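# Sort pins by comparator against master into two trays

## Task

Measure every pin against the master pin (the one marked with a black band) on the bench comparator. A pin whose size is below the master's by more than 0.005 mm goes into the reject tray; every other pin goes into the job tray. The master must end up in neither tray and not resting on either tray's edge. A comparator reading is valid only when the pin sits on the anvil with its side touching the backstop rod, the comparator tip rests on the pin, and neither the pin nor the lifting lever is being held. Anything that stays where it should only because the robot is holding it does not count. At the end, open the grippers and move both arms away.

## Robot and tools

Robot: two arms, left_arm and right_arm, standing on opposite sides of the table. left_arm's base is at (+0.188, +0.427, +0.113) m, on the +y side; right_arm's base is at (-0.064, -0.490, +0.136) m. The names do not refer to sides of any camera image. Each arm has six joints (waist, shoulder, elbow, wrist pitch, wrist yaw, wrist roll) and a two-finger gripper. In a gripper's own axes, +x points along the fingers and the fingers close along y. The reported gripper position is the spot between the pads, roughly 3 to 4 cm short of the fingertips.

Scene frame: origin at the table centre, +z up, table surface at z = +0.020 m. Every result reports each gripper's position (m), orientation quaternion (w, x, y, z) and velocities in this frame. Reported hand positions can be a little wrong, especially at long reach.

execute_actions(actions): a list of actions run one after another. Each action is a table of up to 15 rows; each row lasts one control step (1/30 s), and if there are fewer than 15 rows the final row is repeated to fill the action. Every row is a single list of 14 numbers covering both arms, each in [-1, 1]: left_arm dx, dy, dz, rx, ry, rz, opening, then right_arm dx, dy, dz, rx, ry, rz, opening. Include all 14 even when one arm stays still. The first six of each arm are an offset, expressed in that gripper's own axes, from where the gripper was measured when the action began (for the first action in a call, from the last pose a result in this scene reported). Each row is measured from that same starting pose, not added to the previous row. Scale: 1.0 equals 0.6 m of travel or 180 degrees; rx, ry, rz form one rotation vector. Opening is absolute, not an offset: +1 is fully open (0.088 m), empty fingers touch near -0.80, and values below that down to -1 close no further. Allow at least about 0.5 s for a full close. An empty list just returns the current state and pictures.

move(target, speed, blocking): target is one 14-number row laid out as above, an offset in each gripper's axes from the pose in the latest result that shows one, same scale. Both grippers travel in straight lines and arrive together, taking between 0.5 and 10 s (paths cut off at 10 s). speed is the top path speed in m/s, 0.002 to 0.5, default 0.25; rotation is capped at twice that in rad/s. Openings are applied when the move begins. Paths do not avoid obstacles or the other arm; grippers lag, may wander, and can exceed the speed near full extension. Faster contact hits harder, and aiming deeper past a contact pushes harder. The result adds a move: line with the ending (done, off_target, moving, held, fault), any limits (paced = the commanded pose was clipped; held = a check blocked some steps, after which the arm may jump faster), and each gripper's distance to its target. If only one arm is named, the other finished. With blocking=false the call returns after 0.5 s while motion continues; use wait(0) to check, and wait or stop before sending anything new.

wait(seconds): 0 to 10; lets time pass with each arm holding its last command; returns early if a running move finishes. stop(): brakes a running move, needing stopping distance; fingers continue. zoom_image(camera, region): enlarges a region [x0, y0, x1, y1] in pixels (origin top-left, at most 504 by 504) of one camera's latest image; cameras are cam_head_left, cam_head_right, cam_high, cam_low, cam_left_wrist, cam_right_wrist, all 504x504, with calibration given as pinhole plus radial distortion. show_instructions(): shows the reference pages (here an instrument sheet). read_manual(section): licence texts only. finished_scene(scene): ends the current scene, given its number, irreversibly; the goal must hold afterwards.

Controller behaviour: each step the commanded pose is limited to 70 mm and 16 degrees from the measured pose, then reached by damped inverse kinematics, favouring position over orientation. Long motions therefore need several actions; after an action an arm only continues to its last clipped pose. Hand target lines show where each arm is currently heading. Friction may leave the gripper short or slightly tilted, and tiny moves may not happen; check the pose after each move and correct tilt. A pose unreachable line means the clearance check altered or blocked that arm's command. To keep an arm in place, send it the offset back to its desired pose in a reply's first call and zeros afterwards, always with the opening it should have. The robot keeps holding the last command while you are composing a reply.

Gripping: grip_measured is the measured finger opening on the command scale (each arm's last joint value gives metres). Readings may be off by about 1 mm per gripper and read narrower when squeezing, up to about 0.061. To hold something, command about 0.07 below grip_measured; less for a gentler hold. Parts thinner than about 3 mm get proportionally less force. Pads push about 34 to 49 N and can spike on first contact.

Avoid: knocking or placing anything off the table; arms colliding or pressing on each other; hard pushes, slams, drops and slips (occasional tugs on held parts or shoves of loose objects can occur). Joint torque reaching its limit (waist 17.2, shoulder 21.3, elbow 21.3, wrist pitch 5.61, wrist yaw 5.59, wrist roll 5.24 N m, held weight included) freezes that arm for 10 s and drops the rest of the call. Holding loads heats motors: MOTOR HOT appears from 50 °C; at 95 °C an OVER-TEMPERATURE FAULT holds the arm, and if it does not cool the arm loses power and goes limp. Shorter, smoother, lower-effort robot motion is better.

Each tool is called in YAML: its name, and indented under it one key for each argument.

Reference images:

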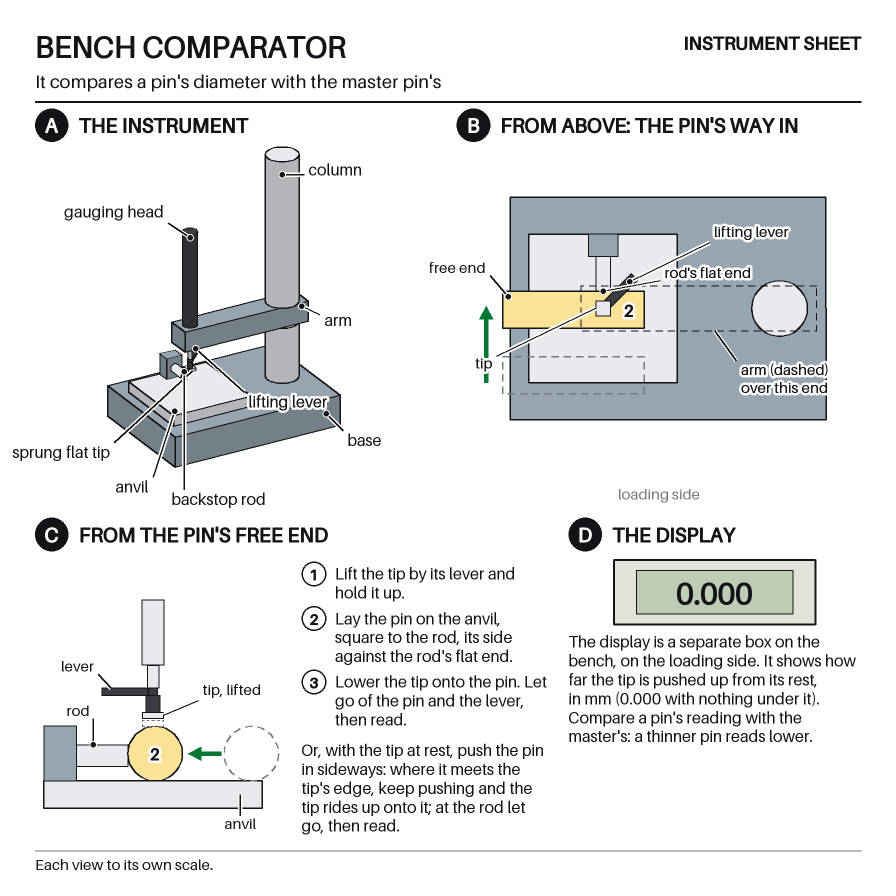

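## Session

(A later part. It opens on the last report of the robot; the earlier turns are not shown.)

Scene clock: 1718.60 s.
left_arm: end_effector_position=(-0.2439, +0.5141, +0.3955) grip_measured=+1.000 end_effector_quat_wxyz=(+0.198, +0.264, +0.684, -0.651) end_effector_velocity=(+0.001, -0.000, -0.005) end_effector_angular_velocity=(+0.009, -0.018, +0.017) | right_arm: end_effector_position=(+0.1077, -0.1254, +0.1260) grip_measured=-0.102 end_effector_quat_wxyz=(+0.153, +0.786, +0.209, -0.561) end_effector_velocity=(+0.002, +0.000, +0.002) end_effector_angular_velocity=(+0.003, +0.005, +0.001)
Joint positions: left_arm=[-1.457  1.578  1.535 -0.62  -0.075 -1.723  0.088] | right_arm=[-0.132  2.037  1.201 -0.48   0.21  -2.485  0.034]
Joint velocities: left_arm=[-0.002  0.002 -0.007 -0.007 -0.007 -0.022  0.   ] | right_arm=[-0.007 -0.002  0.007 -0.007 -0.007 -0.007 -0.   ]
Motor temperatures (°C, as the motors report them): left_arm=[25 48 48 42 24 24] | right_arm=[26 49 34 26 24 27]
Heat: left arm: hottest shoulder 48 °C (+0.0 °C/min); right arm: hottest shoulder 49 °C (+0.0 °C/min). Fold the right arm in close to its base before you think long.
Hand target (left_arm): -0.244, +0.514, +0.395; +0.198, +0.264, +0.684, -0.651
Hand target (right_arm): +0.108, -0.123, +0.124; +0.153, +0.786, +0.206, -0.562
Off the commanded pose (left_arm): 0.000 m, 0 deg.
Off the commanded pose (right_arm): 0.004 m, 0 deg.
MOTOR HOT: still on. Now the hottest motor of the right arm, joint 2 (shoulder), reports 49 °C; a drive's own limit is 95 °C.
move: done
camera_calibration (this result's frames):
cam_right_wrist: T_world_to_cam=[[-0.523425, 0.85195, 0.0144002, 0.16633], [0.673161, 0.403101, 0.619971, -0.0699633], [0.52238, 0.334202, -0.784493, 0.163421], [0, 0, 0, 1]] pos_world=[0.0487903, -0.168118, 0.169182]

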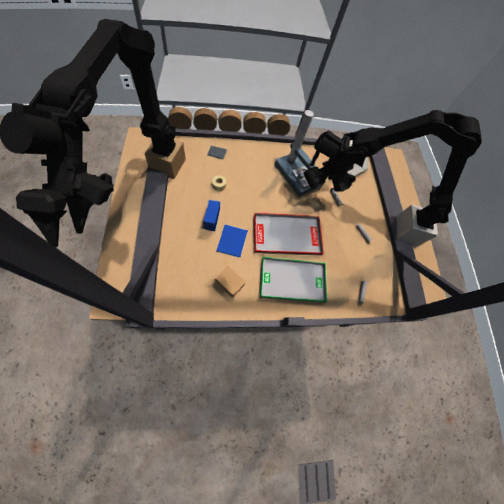

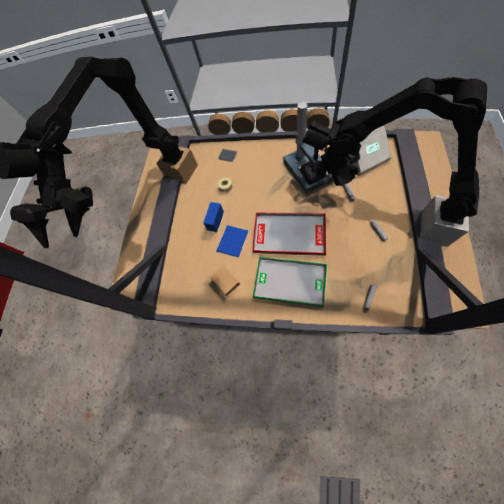

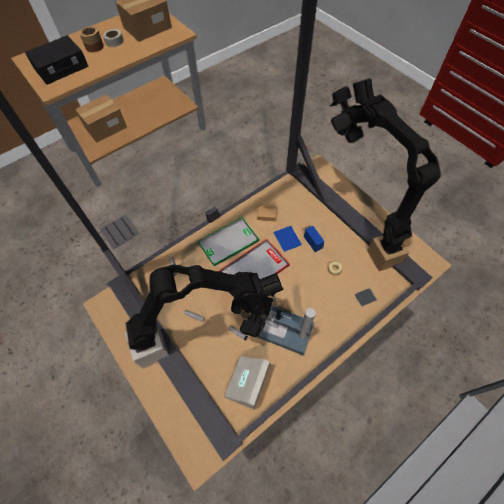

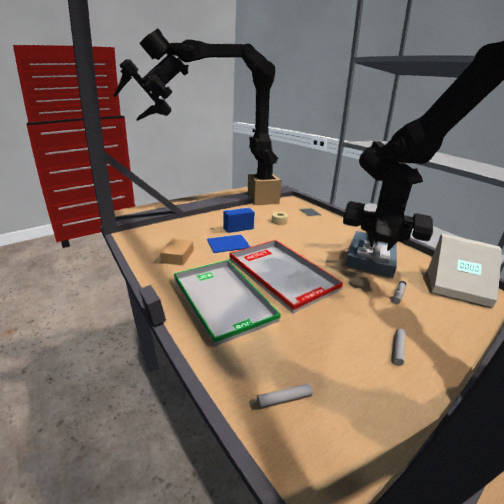

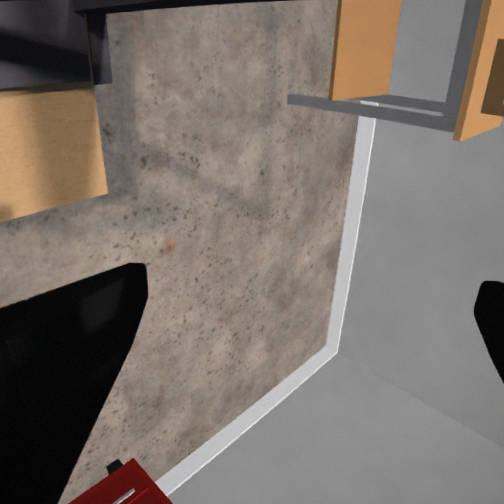

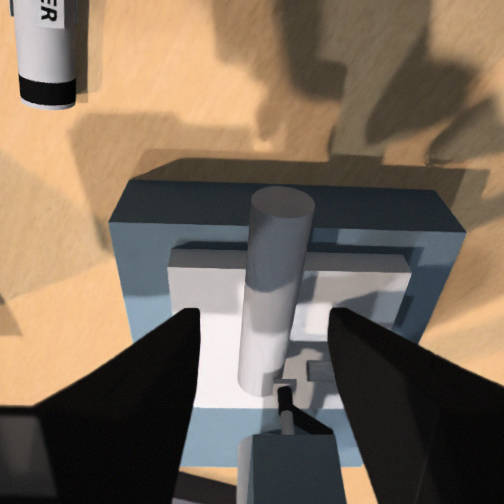

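move:
  target: [0,0,0,0,0,0,1, 0.034,0,0.012,0,0,0,-0.1]
  speed: 0.03

Scene clock: 1727.93 s.
left_arm: end_effector_position=(-0.2439, +0.5141, +0.3955) grip_measured=+1.000 end_effector_quat_wxyz=(+0.198, +0.264, +0.684, -0.651) end_effector_velocity=(+0.000, -0.002, +0.003) end_effector_angular_velocity=(-0.016, +0.016, +0.010) | right_arm: end_effector_position=(+0.1091, -0.1217, +0.1124) grip_measured=-0.102 end_effector_quat_wxyz=(+0.146, +0.789, +0.213, -0.557) end_effector_velocity=(-0.003, -0.001, -0.000) end_effector_angular_velocity=(-0.006, +0.008, +0.011)
Joint positions: left_arm=[-1.457  1.578  1.535 -0.62  -0.075 -1.723  0.088] | right_arm=[-0.132  2.07   1.181 -0.407  0.21  -2.485  0.034]
Joint velocities: left_arm=[-0.002 -0.007 -0.002  0.007 -0.022  0.007  0.   ] | right_arm=[ 0.002 -0.002 -0.002 -0.007 -0.007 -0.007 -0.   ]
Motor temperatures (°C, as the motors report them): left_arm=[25 48 48 42 24 24] | right_arm=[26 49 34 26 24 27]
Heat: left arm: hottest shoulder 48 °C (+0.0 °C/min); right arm: hottest shoulder 49 °C (+0.0 °C/min). Fold the right arm in close to its base before you think long.
Hand target (left_arm): -0.244, +0.514, +0.395; +0.198, +0.264, +0.684, -0.651
Hand target (right_arm): +0.108, -0.126, +0.105; +0.153, +0.786, +0.209, -0.561
Off the commanded pose (left_arm): 0.000 m, 0 deg.
Off the commanded pose (right_arm): 0.009 m, 1 deg.
MOTOR HOT: still on. Now the hottest motor of the right arm, joint 2 (shoulder), reports 49 °C; a drive's own limit is 95 °C.
move: off_target (right_arm)
camera_calibration (this result's frames):
cam_right_wrist: T_world_to_cam=[[-0.523262, 0.851756, 0.0266278, 0.162697], [0.668927, 0.391184, 0.632069, -0.066288], [0.527952, 0.34855, -0.774454, 0.150753], [0, 0, 0, 1]] pos_world=[0.0498845, -0.165192, 0.154318]

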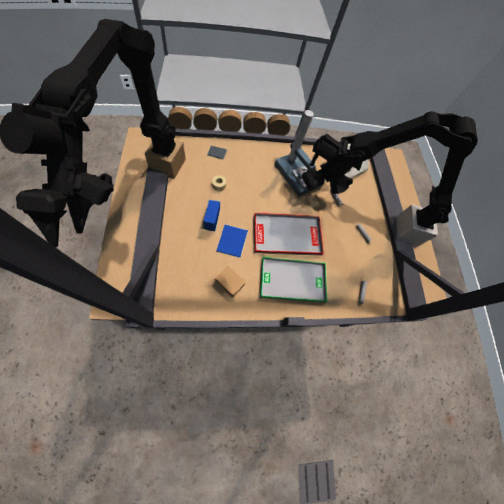

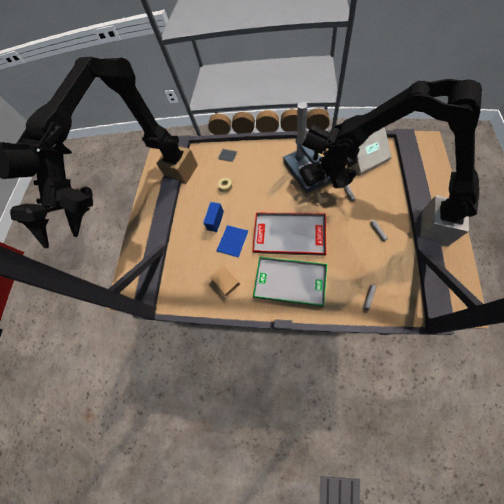

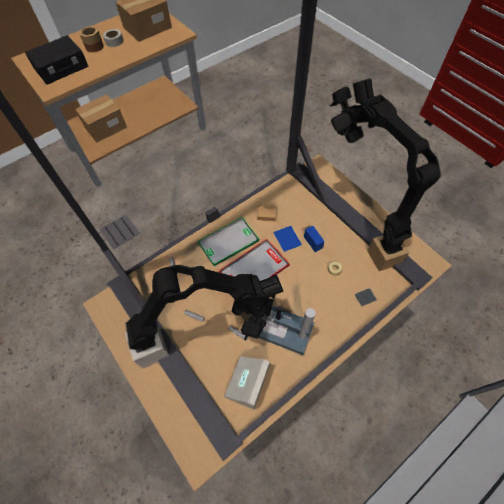

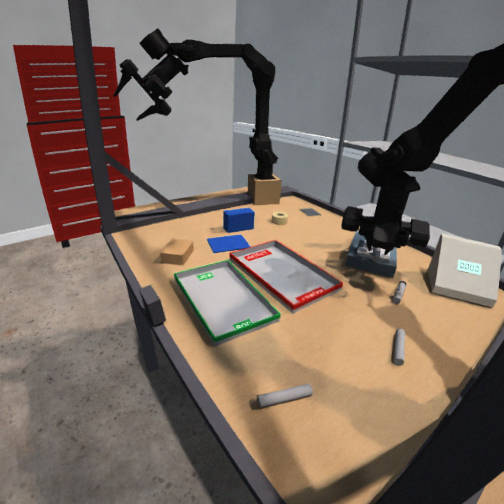

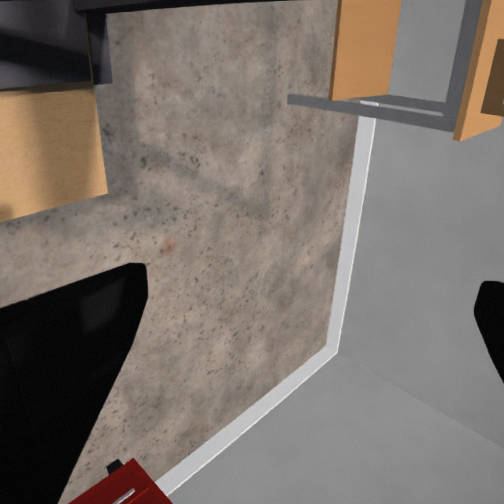

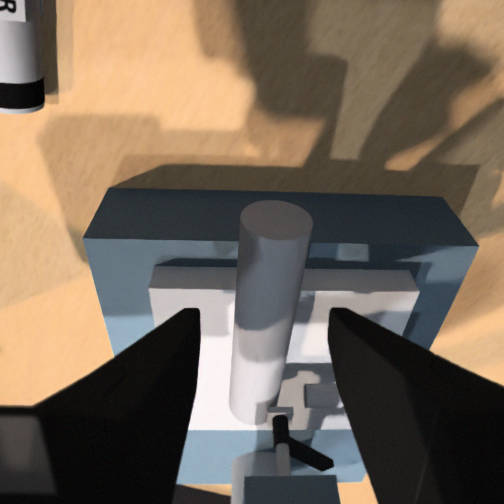

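move:
  target: [0,0,0,0,0,0,1, 0.0165,0,0.009,0,-0.003,0,-0.1]
  speed: 0.03

Scene clock: 1735.87 s.
left_arm: end_effector_position=(-0.2439, +0.5141, +0.3955) grip_measured=+1.000 end_effector_quat_wxyz=(+0.198, +0.264, +0.684, -0.651) end_effector_velocity=(-0.001, -0.002, +0.001) end_effector_angular_velocity=(+0.014, +0.006, +0.022) | right_arm: end_effector_position=(+0.1097, -0.1188, +0.1092) grip_measured=-0.102 end_effector_quat_wxyz=(+0.142, +0.791, +0.217, -0.555) end_effector_velocity=(-0.002, +0.001, -0.002) end_effector_angular_velocity=(+0.008, +0.017, +0.011)
Joint positions: left_arm=[-1.457  1.578  1.535 -0.62  -0.075 -1.723  0.088] | right_arm=[-0.132  2.08   1.179 -0.383  0.207 -2.485  0.034]
Joint velocities: left_arm=[ 0.002 -0.002 -0.002  0.007 -0.007 -0.022  0.   ] | right_arm=[-0.002  0.002 -0.002  0.007 -0.022 -0.007  0.   ]
Motor temperatures (°C, as the motors report them): left_arm=[25 48 48 42 24 24] | right_arm=[26 48 34 26 24 27]
Heat: left arm: hottest shoulder 48 °C (+0.0 °C/min); right arm: hottest shoulder 48 °C (-1.0 °C/min). Fold the right arm in close to its base before you think long.
Hand target (left_arm): -0.244, +0.514, +0.395; +0.198, +0.264, +0.684, -0.651
Hand target (right_arm): +0.108, -0.123, +0.101; +0.147, +0.787, +0.212, -0.561
Off the commanded pose (left_arm): 0.000 m, 0 deg.
Off the commanded pose (right_arm): 0.009 m, 1 deg.
MOTOR HOT: still on. Now the hottest motor of the right arm, joint 2 (shoulder), reports 48 °C; a drive's own limit is 95 °C.
move: off_target (right_arm)
camera_calibration (this result's frames):
cam_right_wrist: T_world_to_cam=[[-0.524027, 0.850934, 0.0361584, 0.159594], [0.667669, 0.384069, 0.637737, -0.0671202], [0.528784, 0.358333, -0.769405, 0.147448], [0, 0, 0, 1]] pos_world=[0.0504775, -0.162861, 0.150482]

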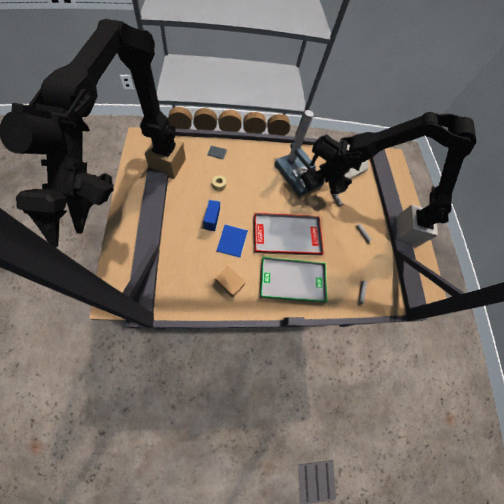

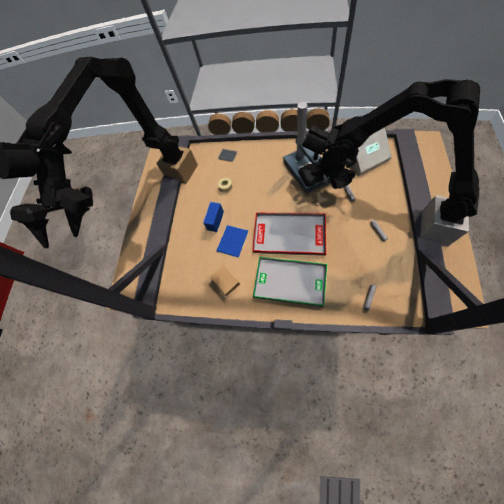

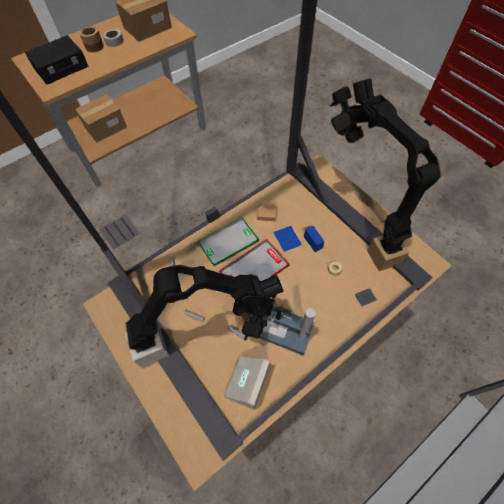

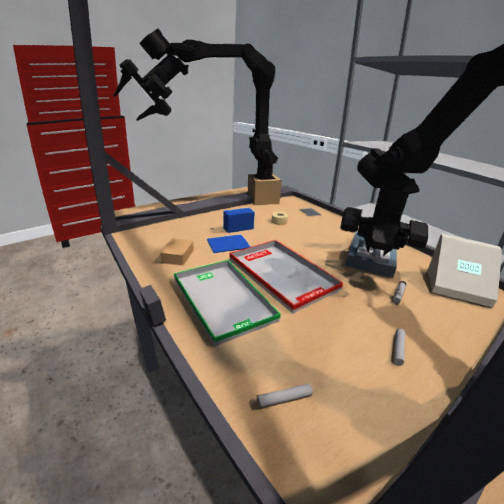

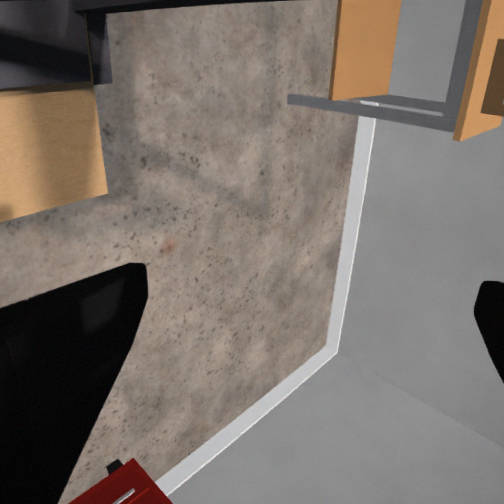

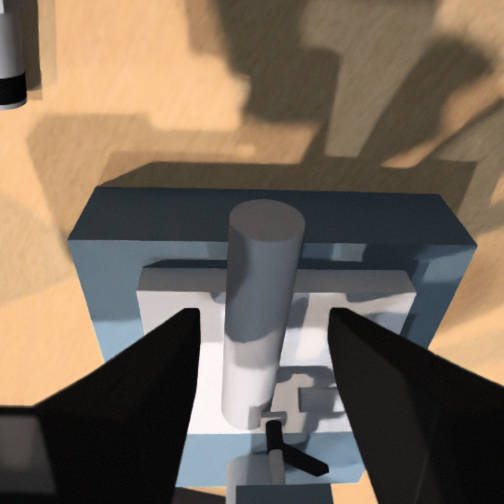

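move:
  target: [0,0,0,0,0,0,1, 0.0185,0.006,0.010,0,-0.008,0,-0.1]
  speed: 0.03

Scene clock: 1759.57 s.
left_arm: end_effector_position=(-0.2439, +0.5141, +0.3955) grip_measured=+1.000 end_effector_quat_wxyz=(+0.198, +0.264, +0.684, -0.651) end_effector_velocity=(+0.002, -0.003, +0.001) end_effector_angular_velocity=(-0.008, -0.000, +0.019) | right_arm: end_effector_position=(+0.1105, -0.1181, +0.1045) grip_measured=-0.102 end_effector_quat_wxyz=(+0.137, +0.788, +0.219, -0.560) end_effector_velocity=(+0.000, +0.001, +0.001) end_effector_angular_velocity=(+0.007, +0.002, +0.007)
Joint positions: left_arm=[-1.457  1.578  1.535 -0.62  -0.075 -1.723  0.088] | right_arm=[-0.139  2.092  1.177 -0.368  0.191 -2.485  0.034]
Joint velocities: left_arm=[-0.002 -0.007 -0.002 -0.007 -0.022 -0.007  0.   ] | right_arm=[-0.002 -0.002 -0.002  0.007 -0.007 -0.007  0.   ]
Motor temperatures (°C, as the motors report them): left_arm=[25 48 48 42 24 24] | right_arm=[26 48 32 27 24 27]
Heat: left arm: hottest shoulder 48 °C (+0.0 °C/min); right arm: hottest shoulder 48 °C (-2.0 °C/min). Fold the right arm in close to its base before you think long.
Hand target (left_arm): -0.244, +0.514, +0.395; +0.198, +0.264, +0.684, -0.651
Hand target (right_arm): +0.110, -0.123, +0.097; +0.144, +0.784, +0.215, -0.565
Off the commanded pose (left_arm): 0.000 m, 0 deg.
Off the commanded pose (right_arm): 0.009 m, 1 deg.
MOTOR HOT: still on. Now the hottest motor of the right arm, joint 2 (shoulder), reports 48 °C; a drive's own limit is 95 °C.
move: off_target (right_arm)
camera_calibration (this result's frames):
cam_right_wrist: T_world_to_cam=[[-0.521382, 0.851916, 0.0489859, 0.158099], [0.677133, 0.378113, 0.631285, -0.0660057], [0.51928, 0.36231, -0.774002, 0.145207], [0, 0, 0, 1]] pos_world=[0.0517216, -0.16234, 0.146314]

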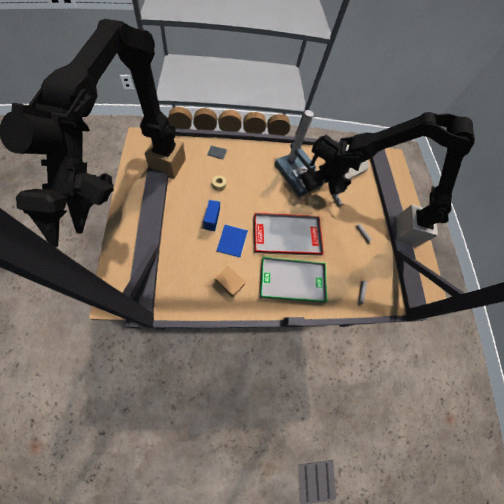

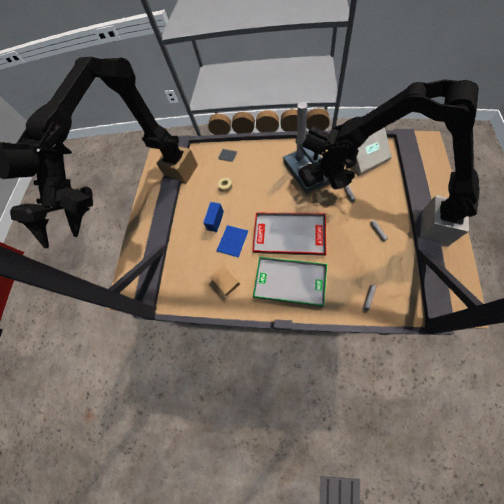

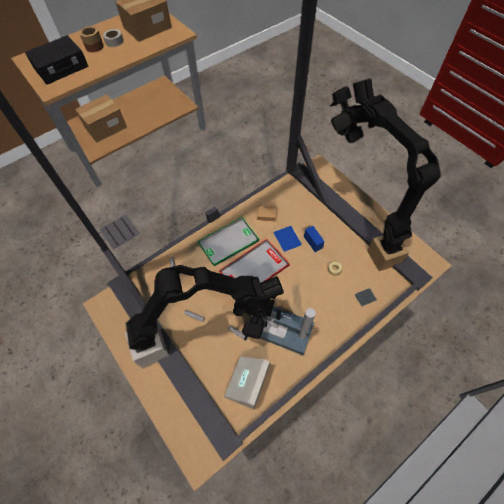

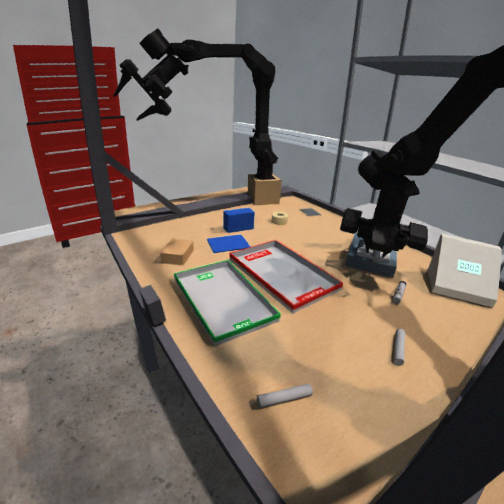

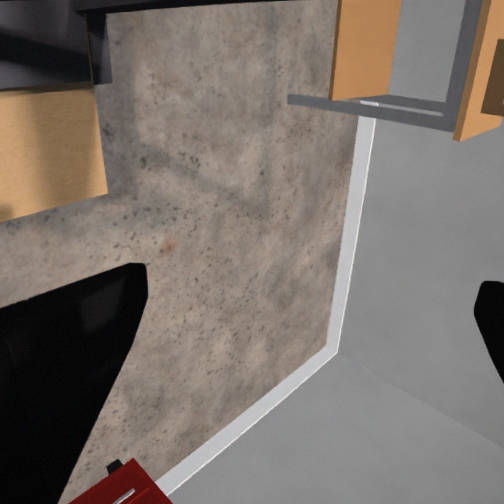

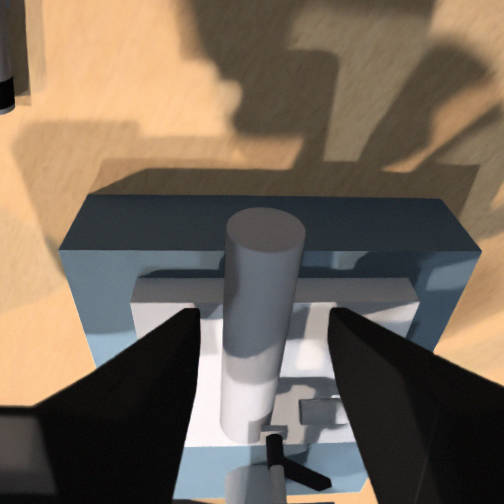

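execute_actions:
  actions:
    - [[0,0,0,0,0,0,1, 0.003,0,0.001,0,0,0,-0.8]]
    - [[0,0,0,0,0,0,1, 0,0,0,0,0,0,-0.8]]

Scene clock: 1766.77 s.
left_arm: end_effector_position=(-0.2439, +0.5141, +0.3955) grip_measured=+1.000 end_effector_quat_wxyz=(+0.198, +0.264, +0.684, -0.651) end_effector_velocity=(+0.002, +0.002, -0.001) end_effector_angular_velocity=(-0.003, -0.007, -0.013) | right_arm: end_effector_position=(+0.1111, -0.1175, +0.1048) grip_measured=-0.526 end_effector_quat_wxyz=(+0.136, +0.789, +0.219, -0.558) end_effector_velocity=(-0.001, -0.004, -0.002) end_effector_angular_velocity=(-0.015, +0.007, +0.020)
Joint positions: left_arm=[-1.457  1.578  1.535 -0.62  -0.075 -1.723  0.088] | right_arm=[-0.14   2.092  1.177 -0.364  0.192 -2.485  0.013]
Joint velocities: left_arm=[-0.002 -0.002 -0.002 -0.007  0.007  0.007  0.   ] | right_arm=[-0.002 -0.002 -0.007 -0.007 -0.007 -0.022  0.   ]
Motor temperatures (°C, as the motors report them): left_arm=[25 48 48 42 24 24] | right_arm=[26 48 32 27 24 27]
Heat: left arm: hottest shoulder 48 °C (+0.0 °C/min); right arm: hottest shoulder 48 °C (-2.0 °C/min). Fold the right arm in close to its base before you think long.
Hand target (left_arm): -0.244, +0.514, +0.395; +0.198, +0.264, +0.684, -0.651
Hand target (right_arm): +0.111, -0.118, +0.105; +0.136, +0.789, +0.219, -0.558
Off the commanded pose (left_arm): 0.000 m, 0 deg.
Off the commanded pose (right_arm): 0.000 m, 0 deg.
MOTOR HOT: still on. Now the hottest motor of the right arm, joint 2 (shoulder), reports 48 °C; a drive's own limit is 95 °C.
camera_calibration (this result's frames):
cam_right_wrist: T_world_to_cam=[[-0.520897, 0.852129, 0.0504242, 0.157701], [0.67588, 0.375636, 0.634102, -0.0672403], [0.521395, 0.364382, -0.771604, 0.144652], [0, 0, 0, 1]] pos_world=[0.0521713, -0.161833, 0.1463]

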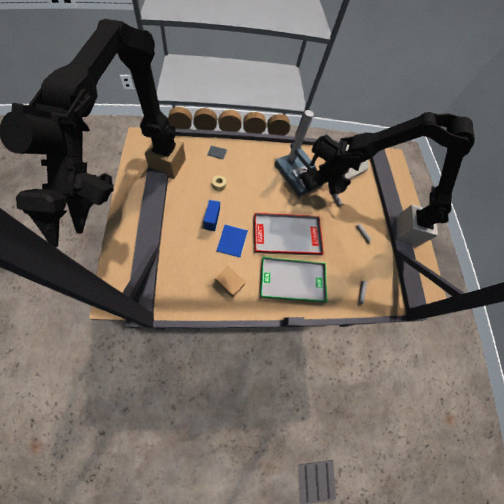

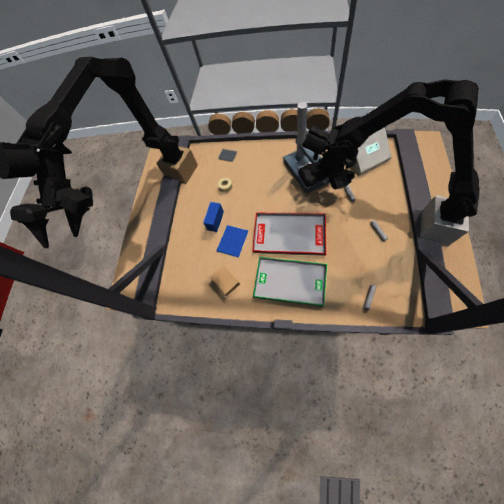

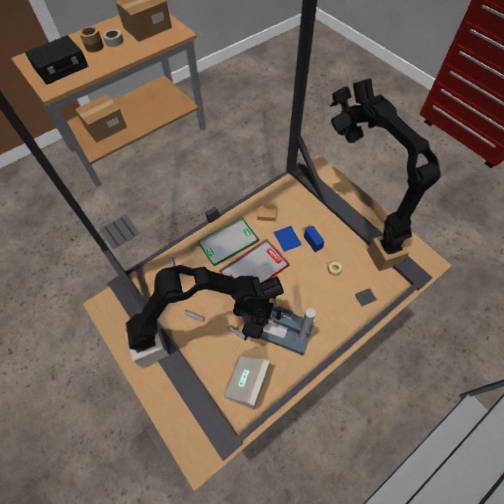

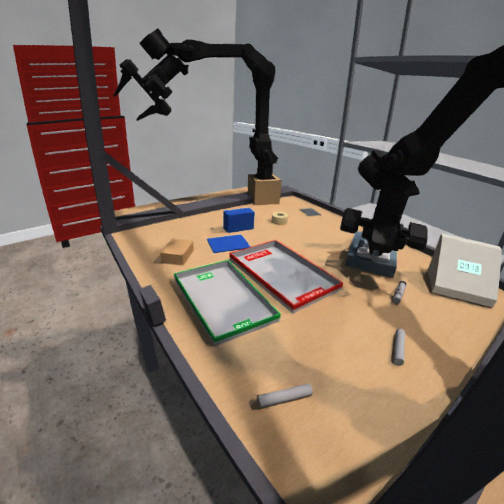

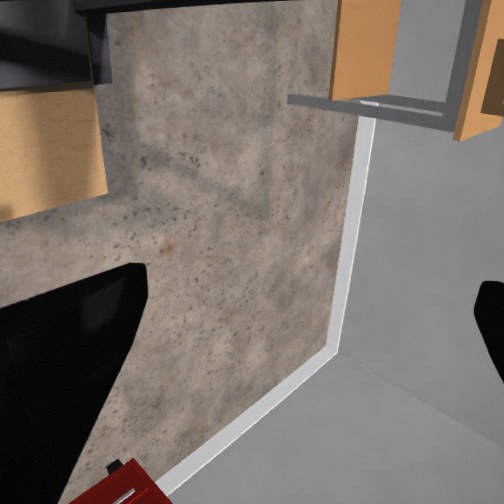

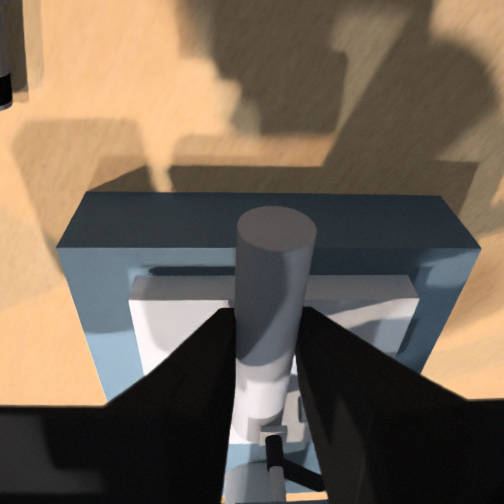

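move:
  target: [0,0,0,0,0,0,1, -0.003,0.045,0,0,0,0,-0.8]
  speed: 0.03

move:
  target: [0,0,0,0,0,0,1, -0.066,0,0.056,0,0,0,-0.8]
  speed: 0.06

Scene clock: 1774.20 s.
left_arm: end_effector_position=(-0.2439, +0.5141, +0.3955) grip_measured=+1.000 end_effector_quat_wxyz=(+0.198, +0.264, +0.684, -0.651) end_effector_velocity=(+0.003, -0.001, -0.006) end_effector_angular_velocity=(-0.005, -0.026, +0.008) | right_arm: end_effector_position=(+0.1225, -0.1371, +0.1034) grip_measured=-0.526 end_effector_quat_wxyz=(+0.135, +0.788, +0.220, -0.559) end_effector_velocity=(+0.001, -0.002, -0.001) end_effector_angular_velocity=(-0.001, +0.001, +0.016)
Joint positions: left_arm=[-1.457  1.578  1.535 -0.62  -0.075 -1.723  0.088] | right_arm=[-0.191  2.054  1.106 -0.322  0.174 -2.535  0.013]
Joint velocities: left_arm=[-0.002  0.002 -0.002 -0.022 -0.007 -0.007  0.   ] | right_arm=[-0.007 -0.002 -0.007  0.007 -0.007 -0.022 -0.   ]
Motor temperatures (°C, as the motors report them): left_arm=[25 48 48 42 24 24] | right_arm=[26 49 32 27 24 27]
Heat: left arm: hottest shoulder 48 °C (+0.0 °C/min); right arm: hottest shoulder 49 °C (+0.0 °C/min). Fold the right arm in close to its base before you think long.
Hand target (left_arm): -0.244, +0.514, +0.395; +0.198, +0.264, +0.684, -0.651
Hand target (right_arm): +0.124, -0.141, +0.105; +0.136, +0.788, +0.219, -0.559
Off the commanded pose (left_arm): 0.000 m, 0 deg.
Off the commanded pose (right_arm): 0.005 m, 0 deg.
MOTOR HOT: still on. Now the hottest motor of the right arm, joint 2 (shoulder), reports 49 °C; a drive's own limit is 95 °C.
move: done
camera_calibration (this result's frames):
cam_right_wrist: T_world_to_cam=[[-0.521148, 0.851824, 0.0529205, 0.180145], [0.677675, 0.375316, 0.632372, -0.0668092], [0.518808, 0.365422, -0.772855, 0.145327], [0, 0, 0, 1]] pos_world=[0.0637601, -0.181483, 0.145032]

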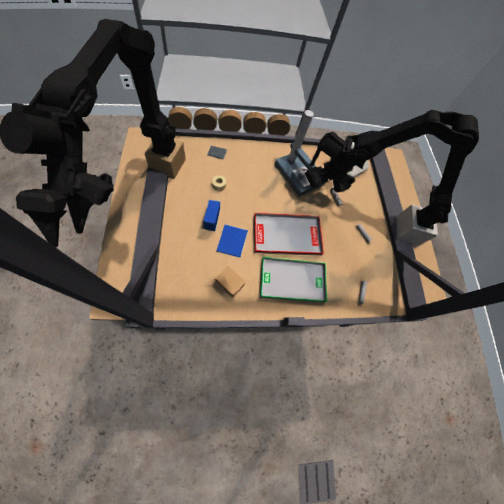

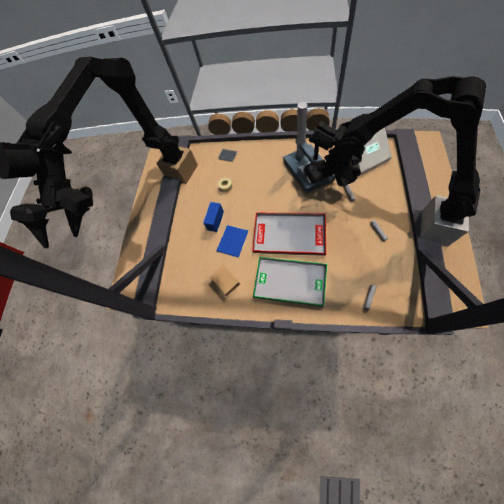

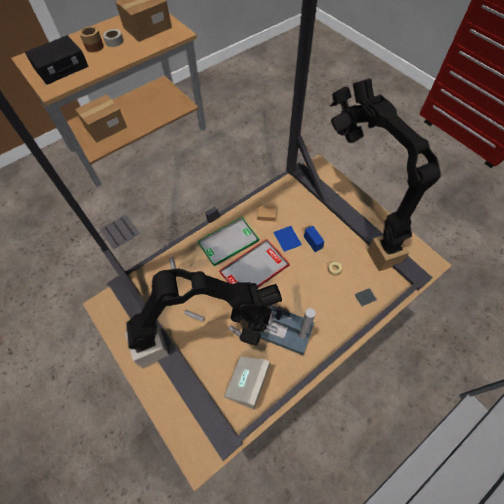

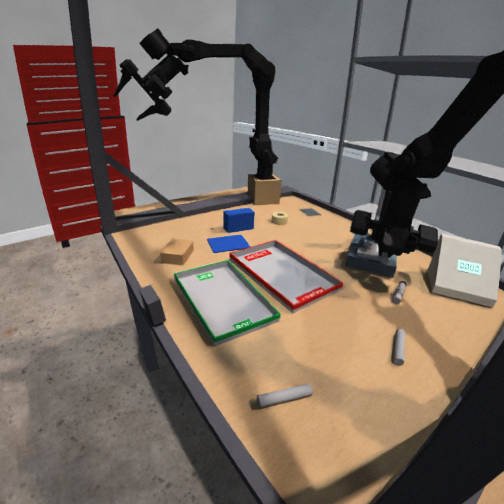

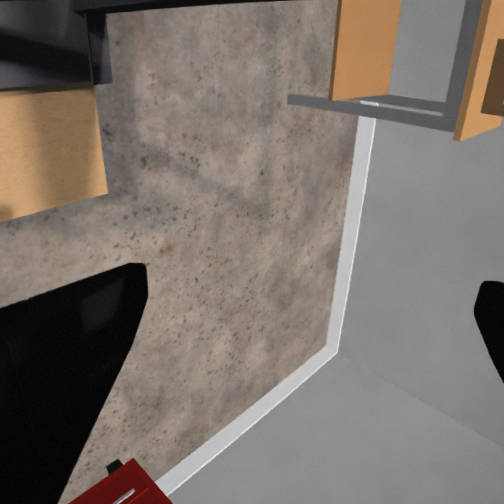

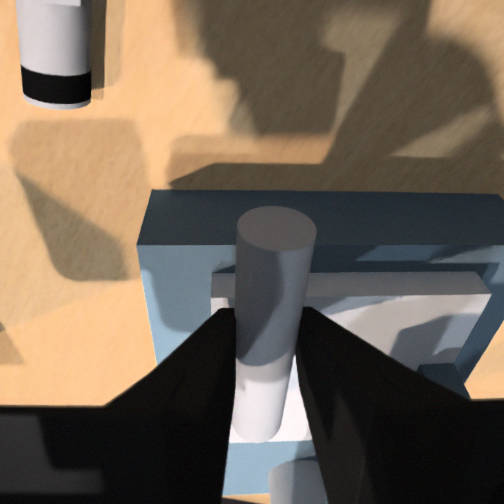

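Scene clock: 1775.43 s.
left_arm: end_effector_position=(-0.2439, +0.5141, +0.3955) grip_measured=+1.000 end_effector_quat_wxyz=(+0.198, +0.264, +0.684, -0.651) end_effector_velocity=(+0.003, +0.002, -0.006) end_effector_angular_velocity=(-0.007, -0.026, -0.013) | right_arm: end_effector_position=(+0.0849, -0.1606, +0.1227) grip_measured=-0.526 end_effector_quat_wxyz=(+0.141, +0.784, +0.218, -0.564) end_effector_velocity=(-0.002, -0.007, -0.002) end_effector_angular_velocity=(-0.030, +0.001, +0.007)
Joint positions: left_arm=[-1.457  1.578  1.535 -0.62  -0.075 -1.723  0.088] | right_arm=[-0.114  1.905  0.983 -0.378  0.194 -2.464  0.013]
Joint velocities: left_arm=[-0.002  0.002 -0.002 -0.022  0.007  0.007  0.   ] | right_arm=[ 0.002 -0.002 -0.007 -0.022  0.007 -0.007 -0.   ]
Motor temperatures (°C, as the motors report them): left_arm=[25 48 48 42 24 24] | right_arm=[26 49 32 27 24 27]
Heat: left arm: hottest shoulder 48 °C (+0.0 °C/min); right arm: hottest shoulder 49 °C (+0.0 °C/min). Fold the right arm in close to its base before you think long.
Hand target (left_arm): -0.244, +0.514, +0.395; +0.198, +0.264, +0.684, -0.651
Hand target (right_arm): +0.084, -0.160, +0.129; +0.135, +0.788, +0.220, -0.559
Off the commanded pose (left_arm): 0.000 m, 0 deg.
Off the commanded pose (right_arm): 0.007 m, 1 deg.
MOTOR HOT: still on. Now the hottest motor of the right arm, joint 2 (shoulder), reports 49 °C; a drive's own limit is 95 °C.
move: done
camera_calibration (this result's frames):
cam_right_wrist: T_world_to_cam=[[-0.524354, 0.850389, 0.0434925, 0.180695], [0.680398, 0.387731, 0.621871, -0.0416096], [0.511969, 0.355673, -0.781911, 0.188502], [0, 0, 0, 1]] pos_world=[0.0265521, -0.204573, 0.165409]

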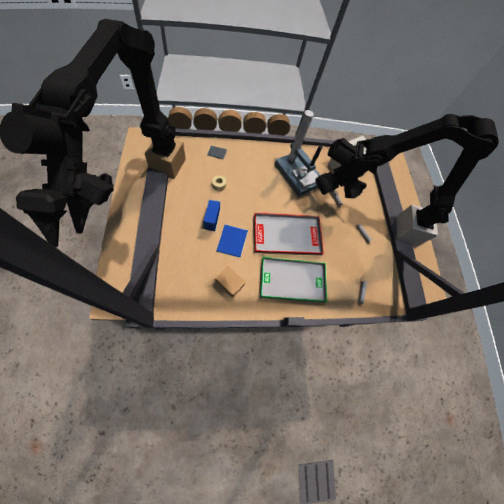

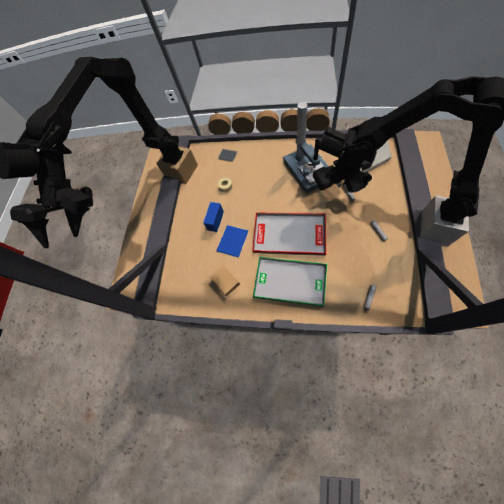

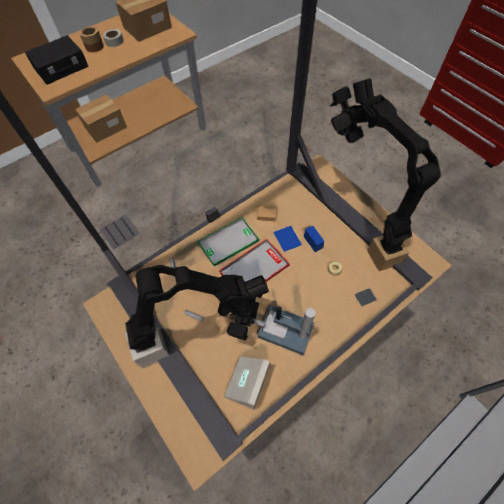

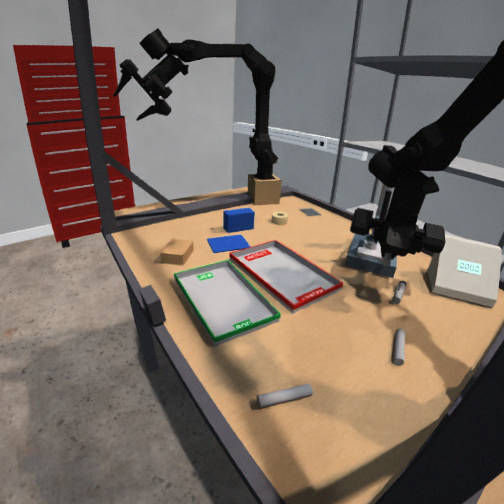

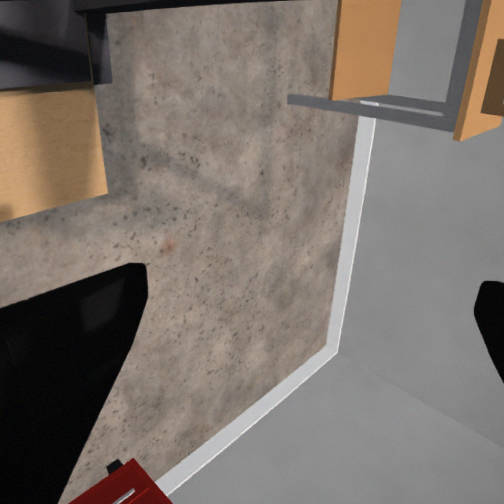

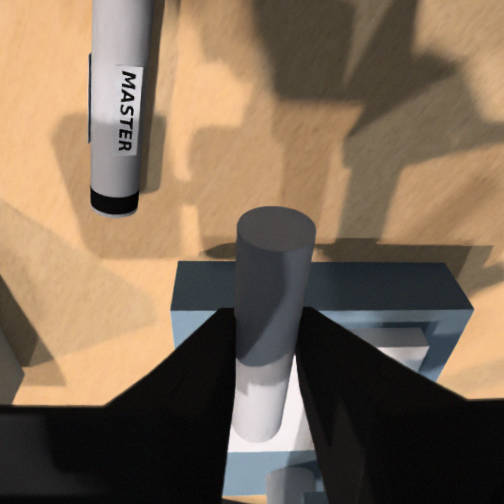

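execute_actions:
  actions: []

Scene clock: 1809.67 s.
left_arm: end_effector_position=(-0.2439, +0.5141, +0.3955) grip_measured=+1.000 end_effector_quat_wxyz=(+0.198, +0.264, +0.684, -0.651) end_effector_velocity=(+0.000, +0.002, +0.001) end_effector_angular_velocity=(+0.012, +0.005, -0.004) | right_arm: end_effector_position=(+0.0847, -0.1607, +0.1228) grip_measured=-0.526 end_effector_quat_wxyz=(+0.141, +0.784, +0.217, -0.563) end_effector_velocity=(-0.006, -0.003, -0.002) end_effector_angular_velocity=(-0.015, +0.026, +0.015)
Joint positions: left_arm=[-1.457  1.578  1.535 -0.62  -0.075 -1.723  0.088] | right_arm=[-0.114  1.905  0.983 -0.378  0.194 -2.463  0.013]
Joint velocities: left_arm=[-0.002 -0.002 -0.002  0.007  0.007 -0.007  0.   ] | right_arm=[ 0.002 -0.002 -0.002 -0.022 -0.022 -0.007 -0.   ]
Motor temperatures (°C, as the motors report them): left_arm=[25 48 48 42 24 24] | right_arm=[26 54 32 26 24 27]
Heat: left arm: hottest shoulder 48 °C (+0.0 °C/min); right arm: hottest shoulder 54 °C (+6.1 °C/min). Fold the right arm in close to its base before you think long.
Hand target (left_arm): -0.244, +0.514, +0.395; +0.198, +0.264, +0.684, -0.651
Hand target (right_arm): +0.084, -0.160, +0.129; +0.135, +0.788, +0.220, -0.559
Off the commanded pose (left_arm): 0.000 m, 0 deg.
Off the commanded pose (right_arm): 0.007 m, 1 deg.
MOTOR HOT: still on. Now the hottest motor of the right arm, joint 2 (shoulder), reports 54 °C; a drive's own limit is 95 °C.
camera_calibration (this result's frames):
cam_right_wrist: T_world_to_cam=[[-0.523987, 0.850617, 0.0434534, 0.180712], [0.68044, 0.38738, 0.622044, -0.0416715], [0.512288, 0.35551, -0.781776, 0.188642], [0, 0, 0, 1]] pos_world=[0.0264064, -0.204638, 0.165545]

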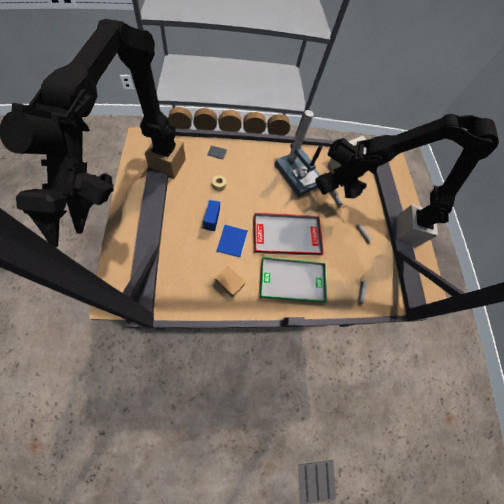

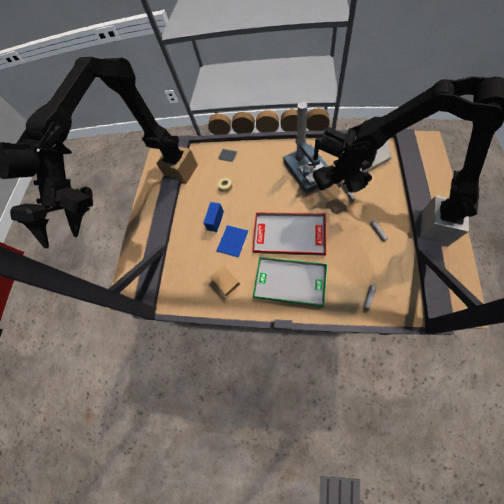

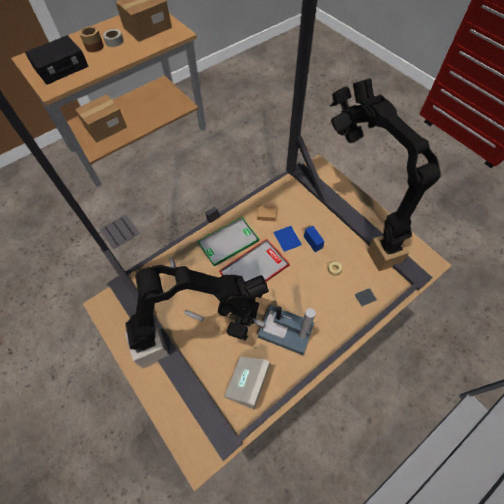

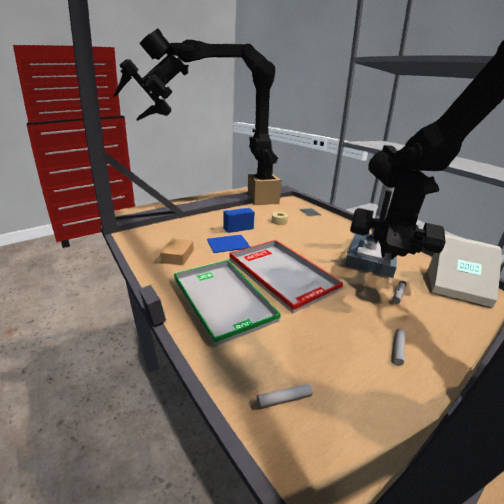

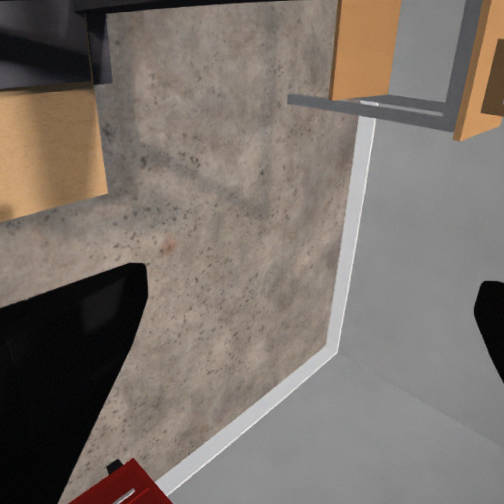

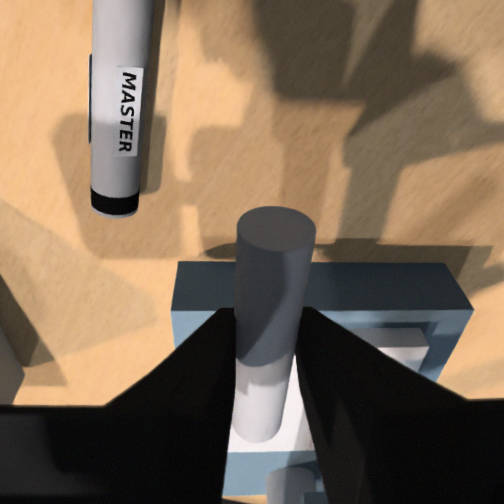

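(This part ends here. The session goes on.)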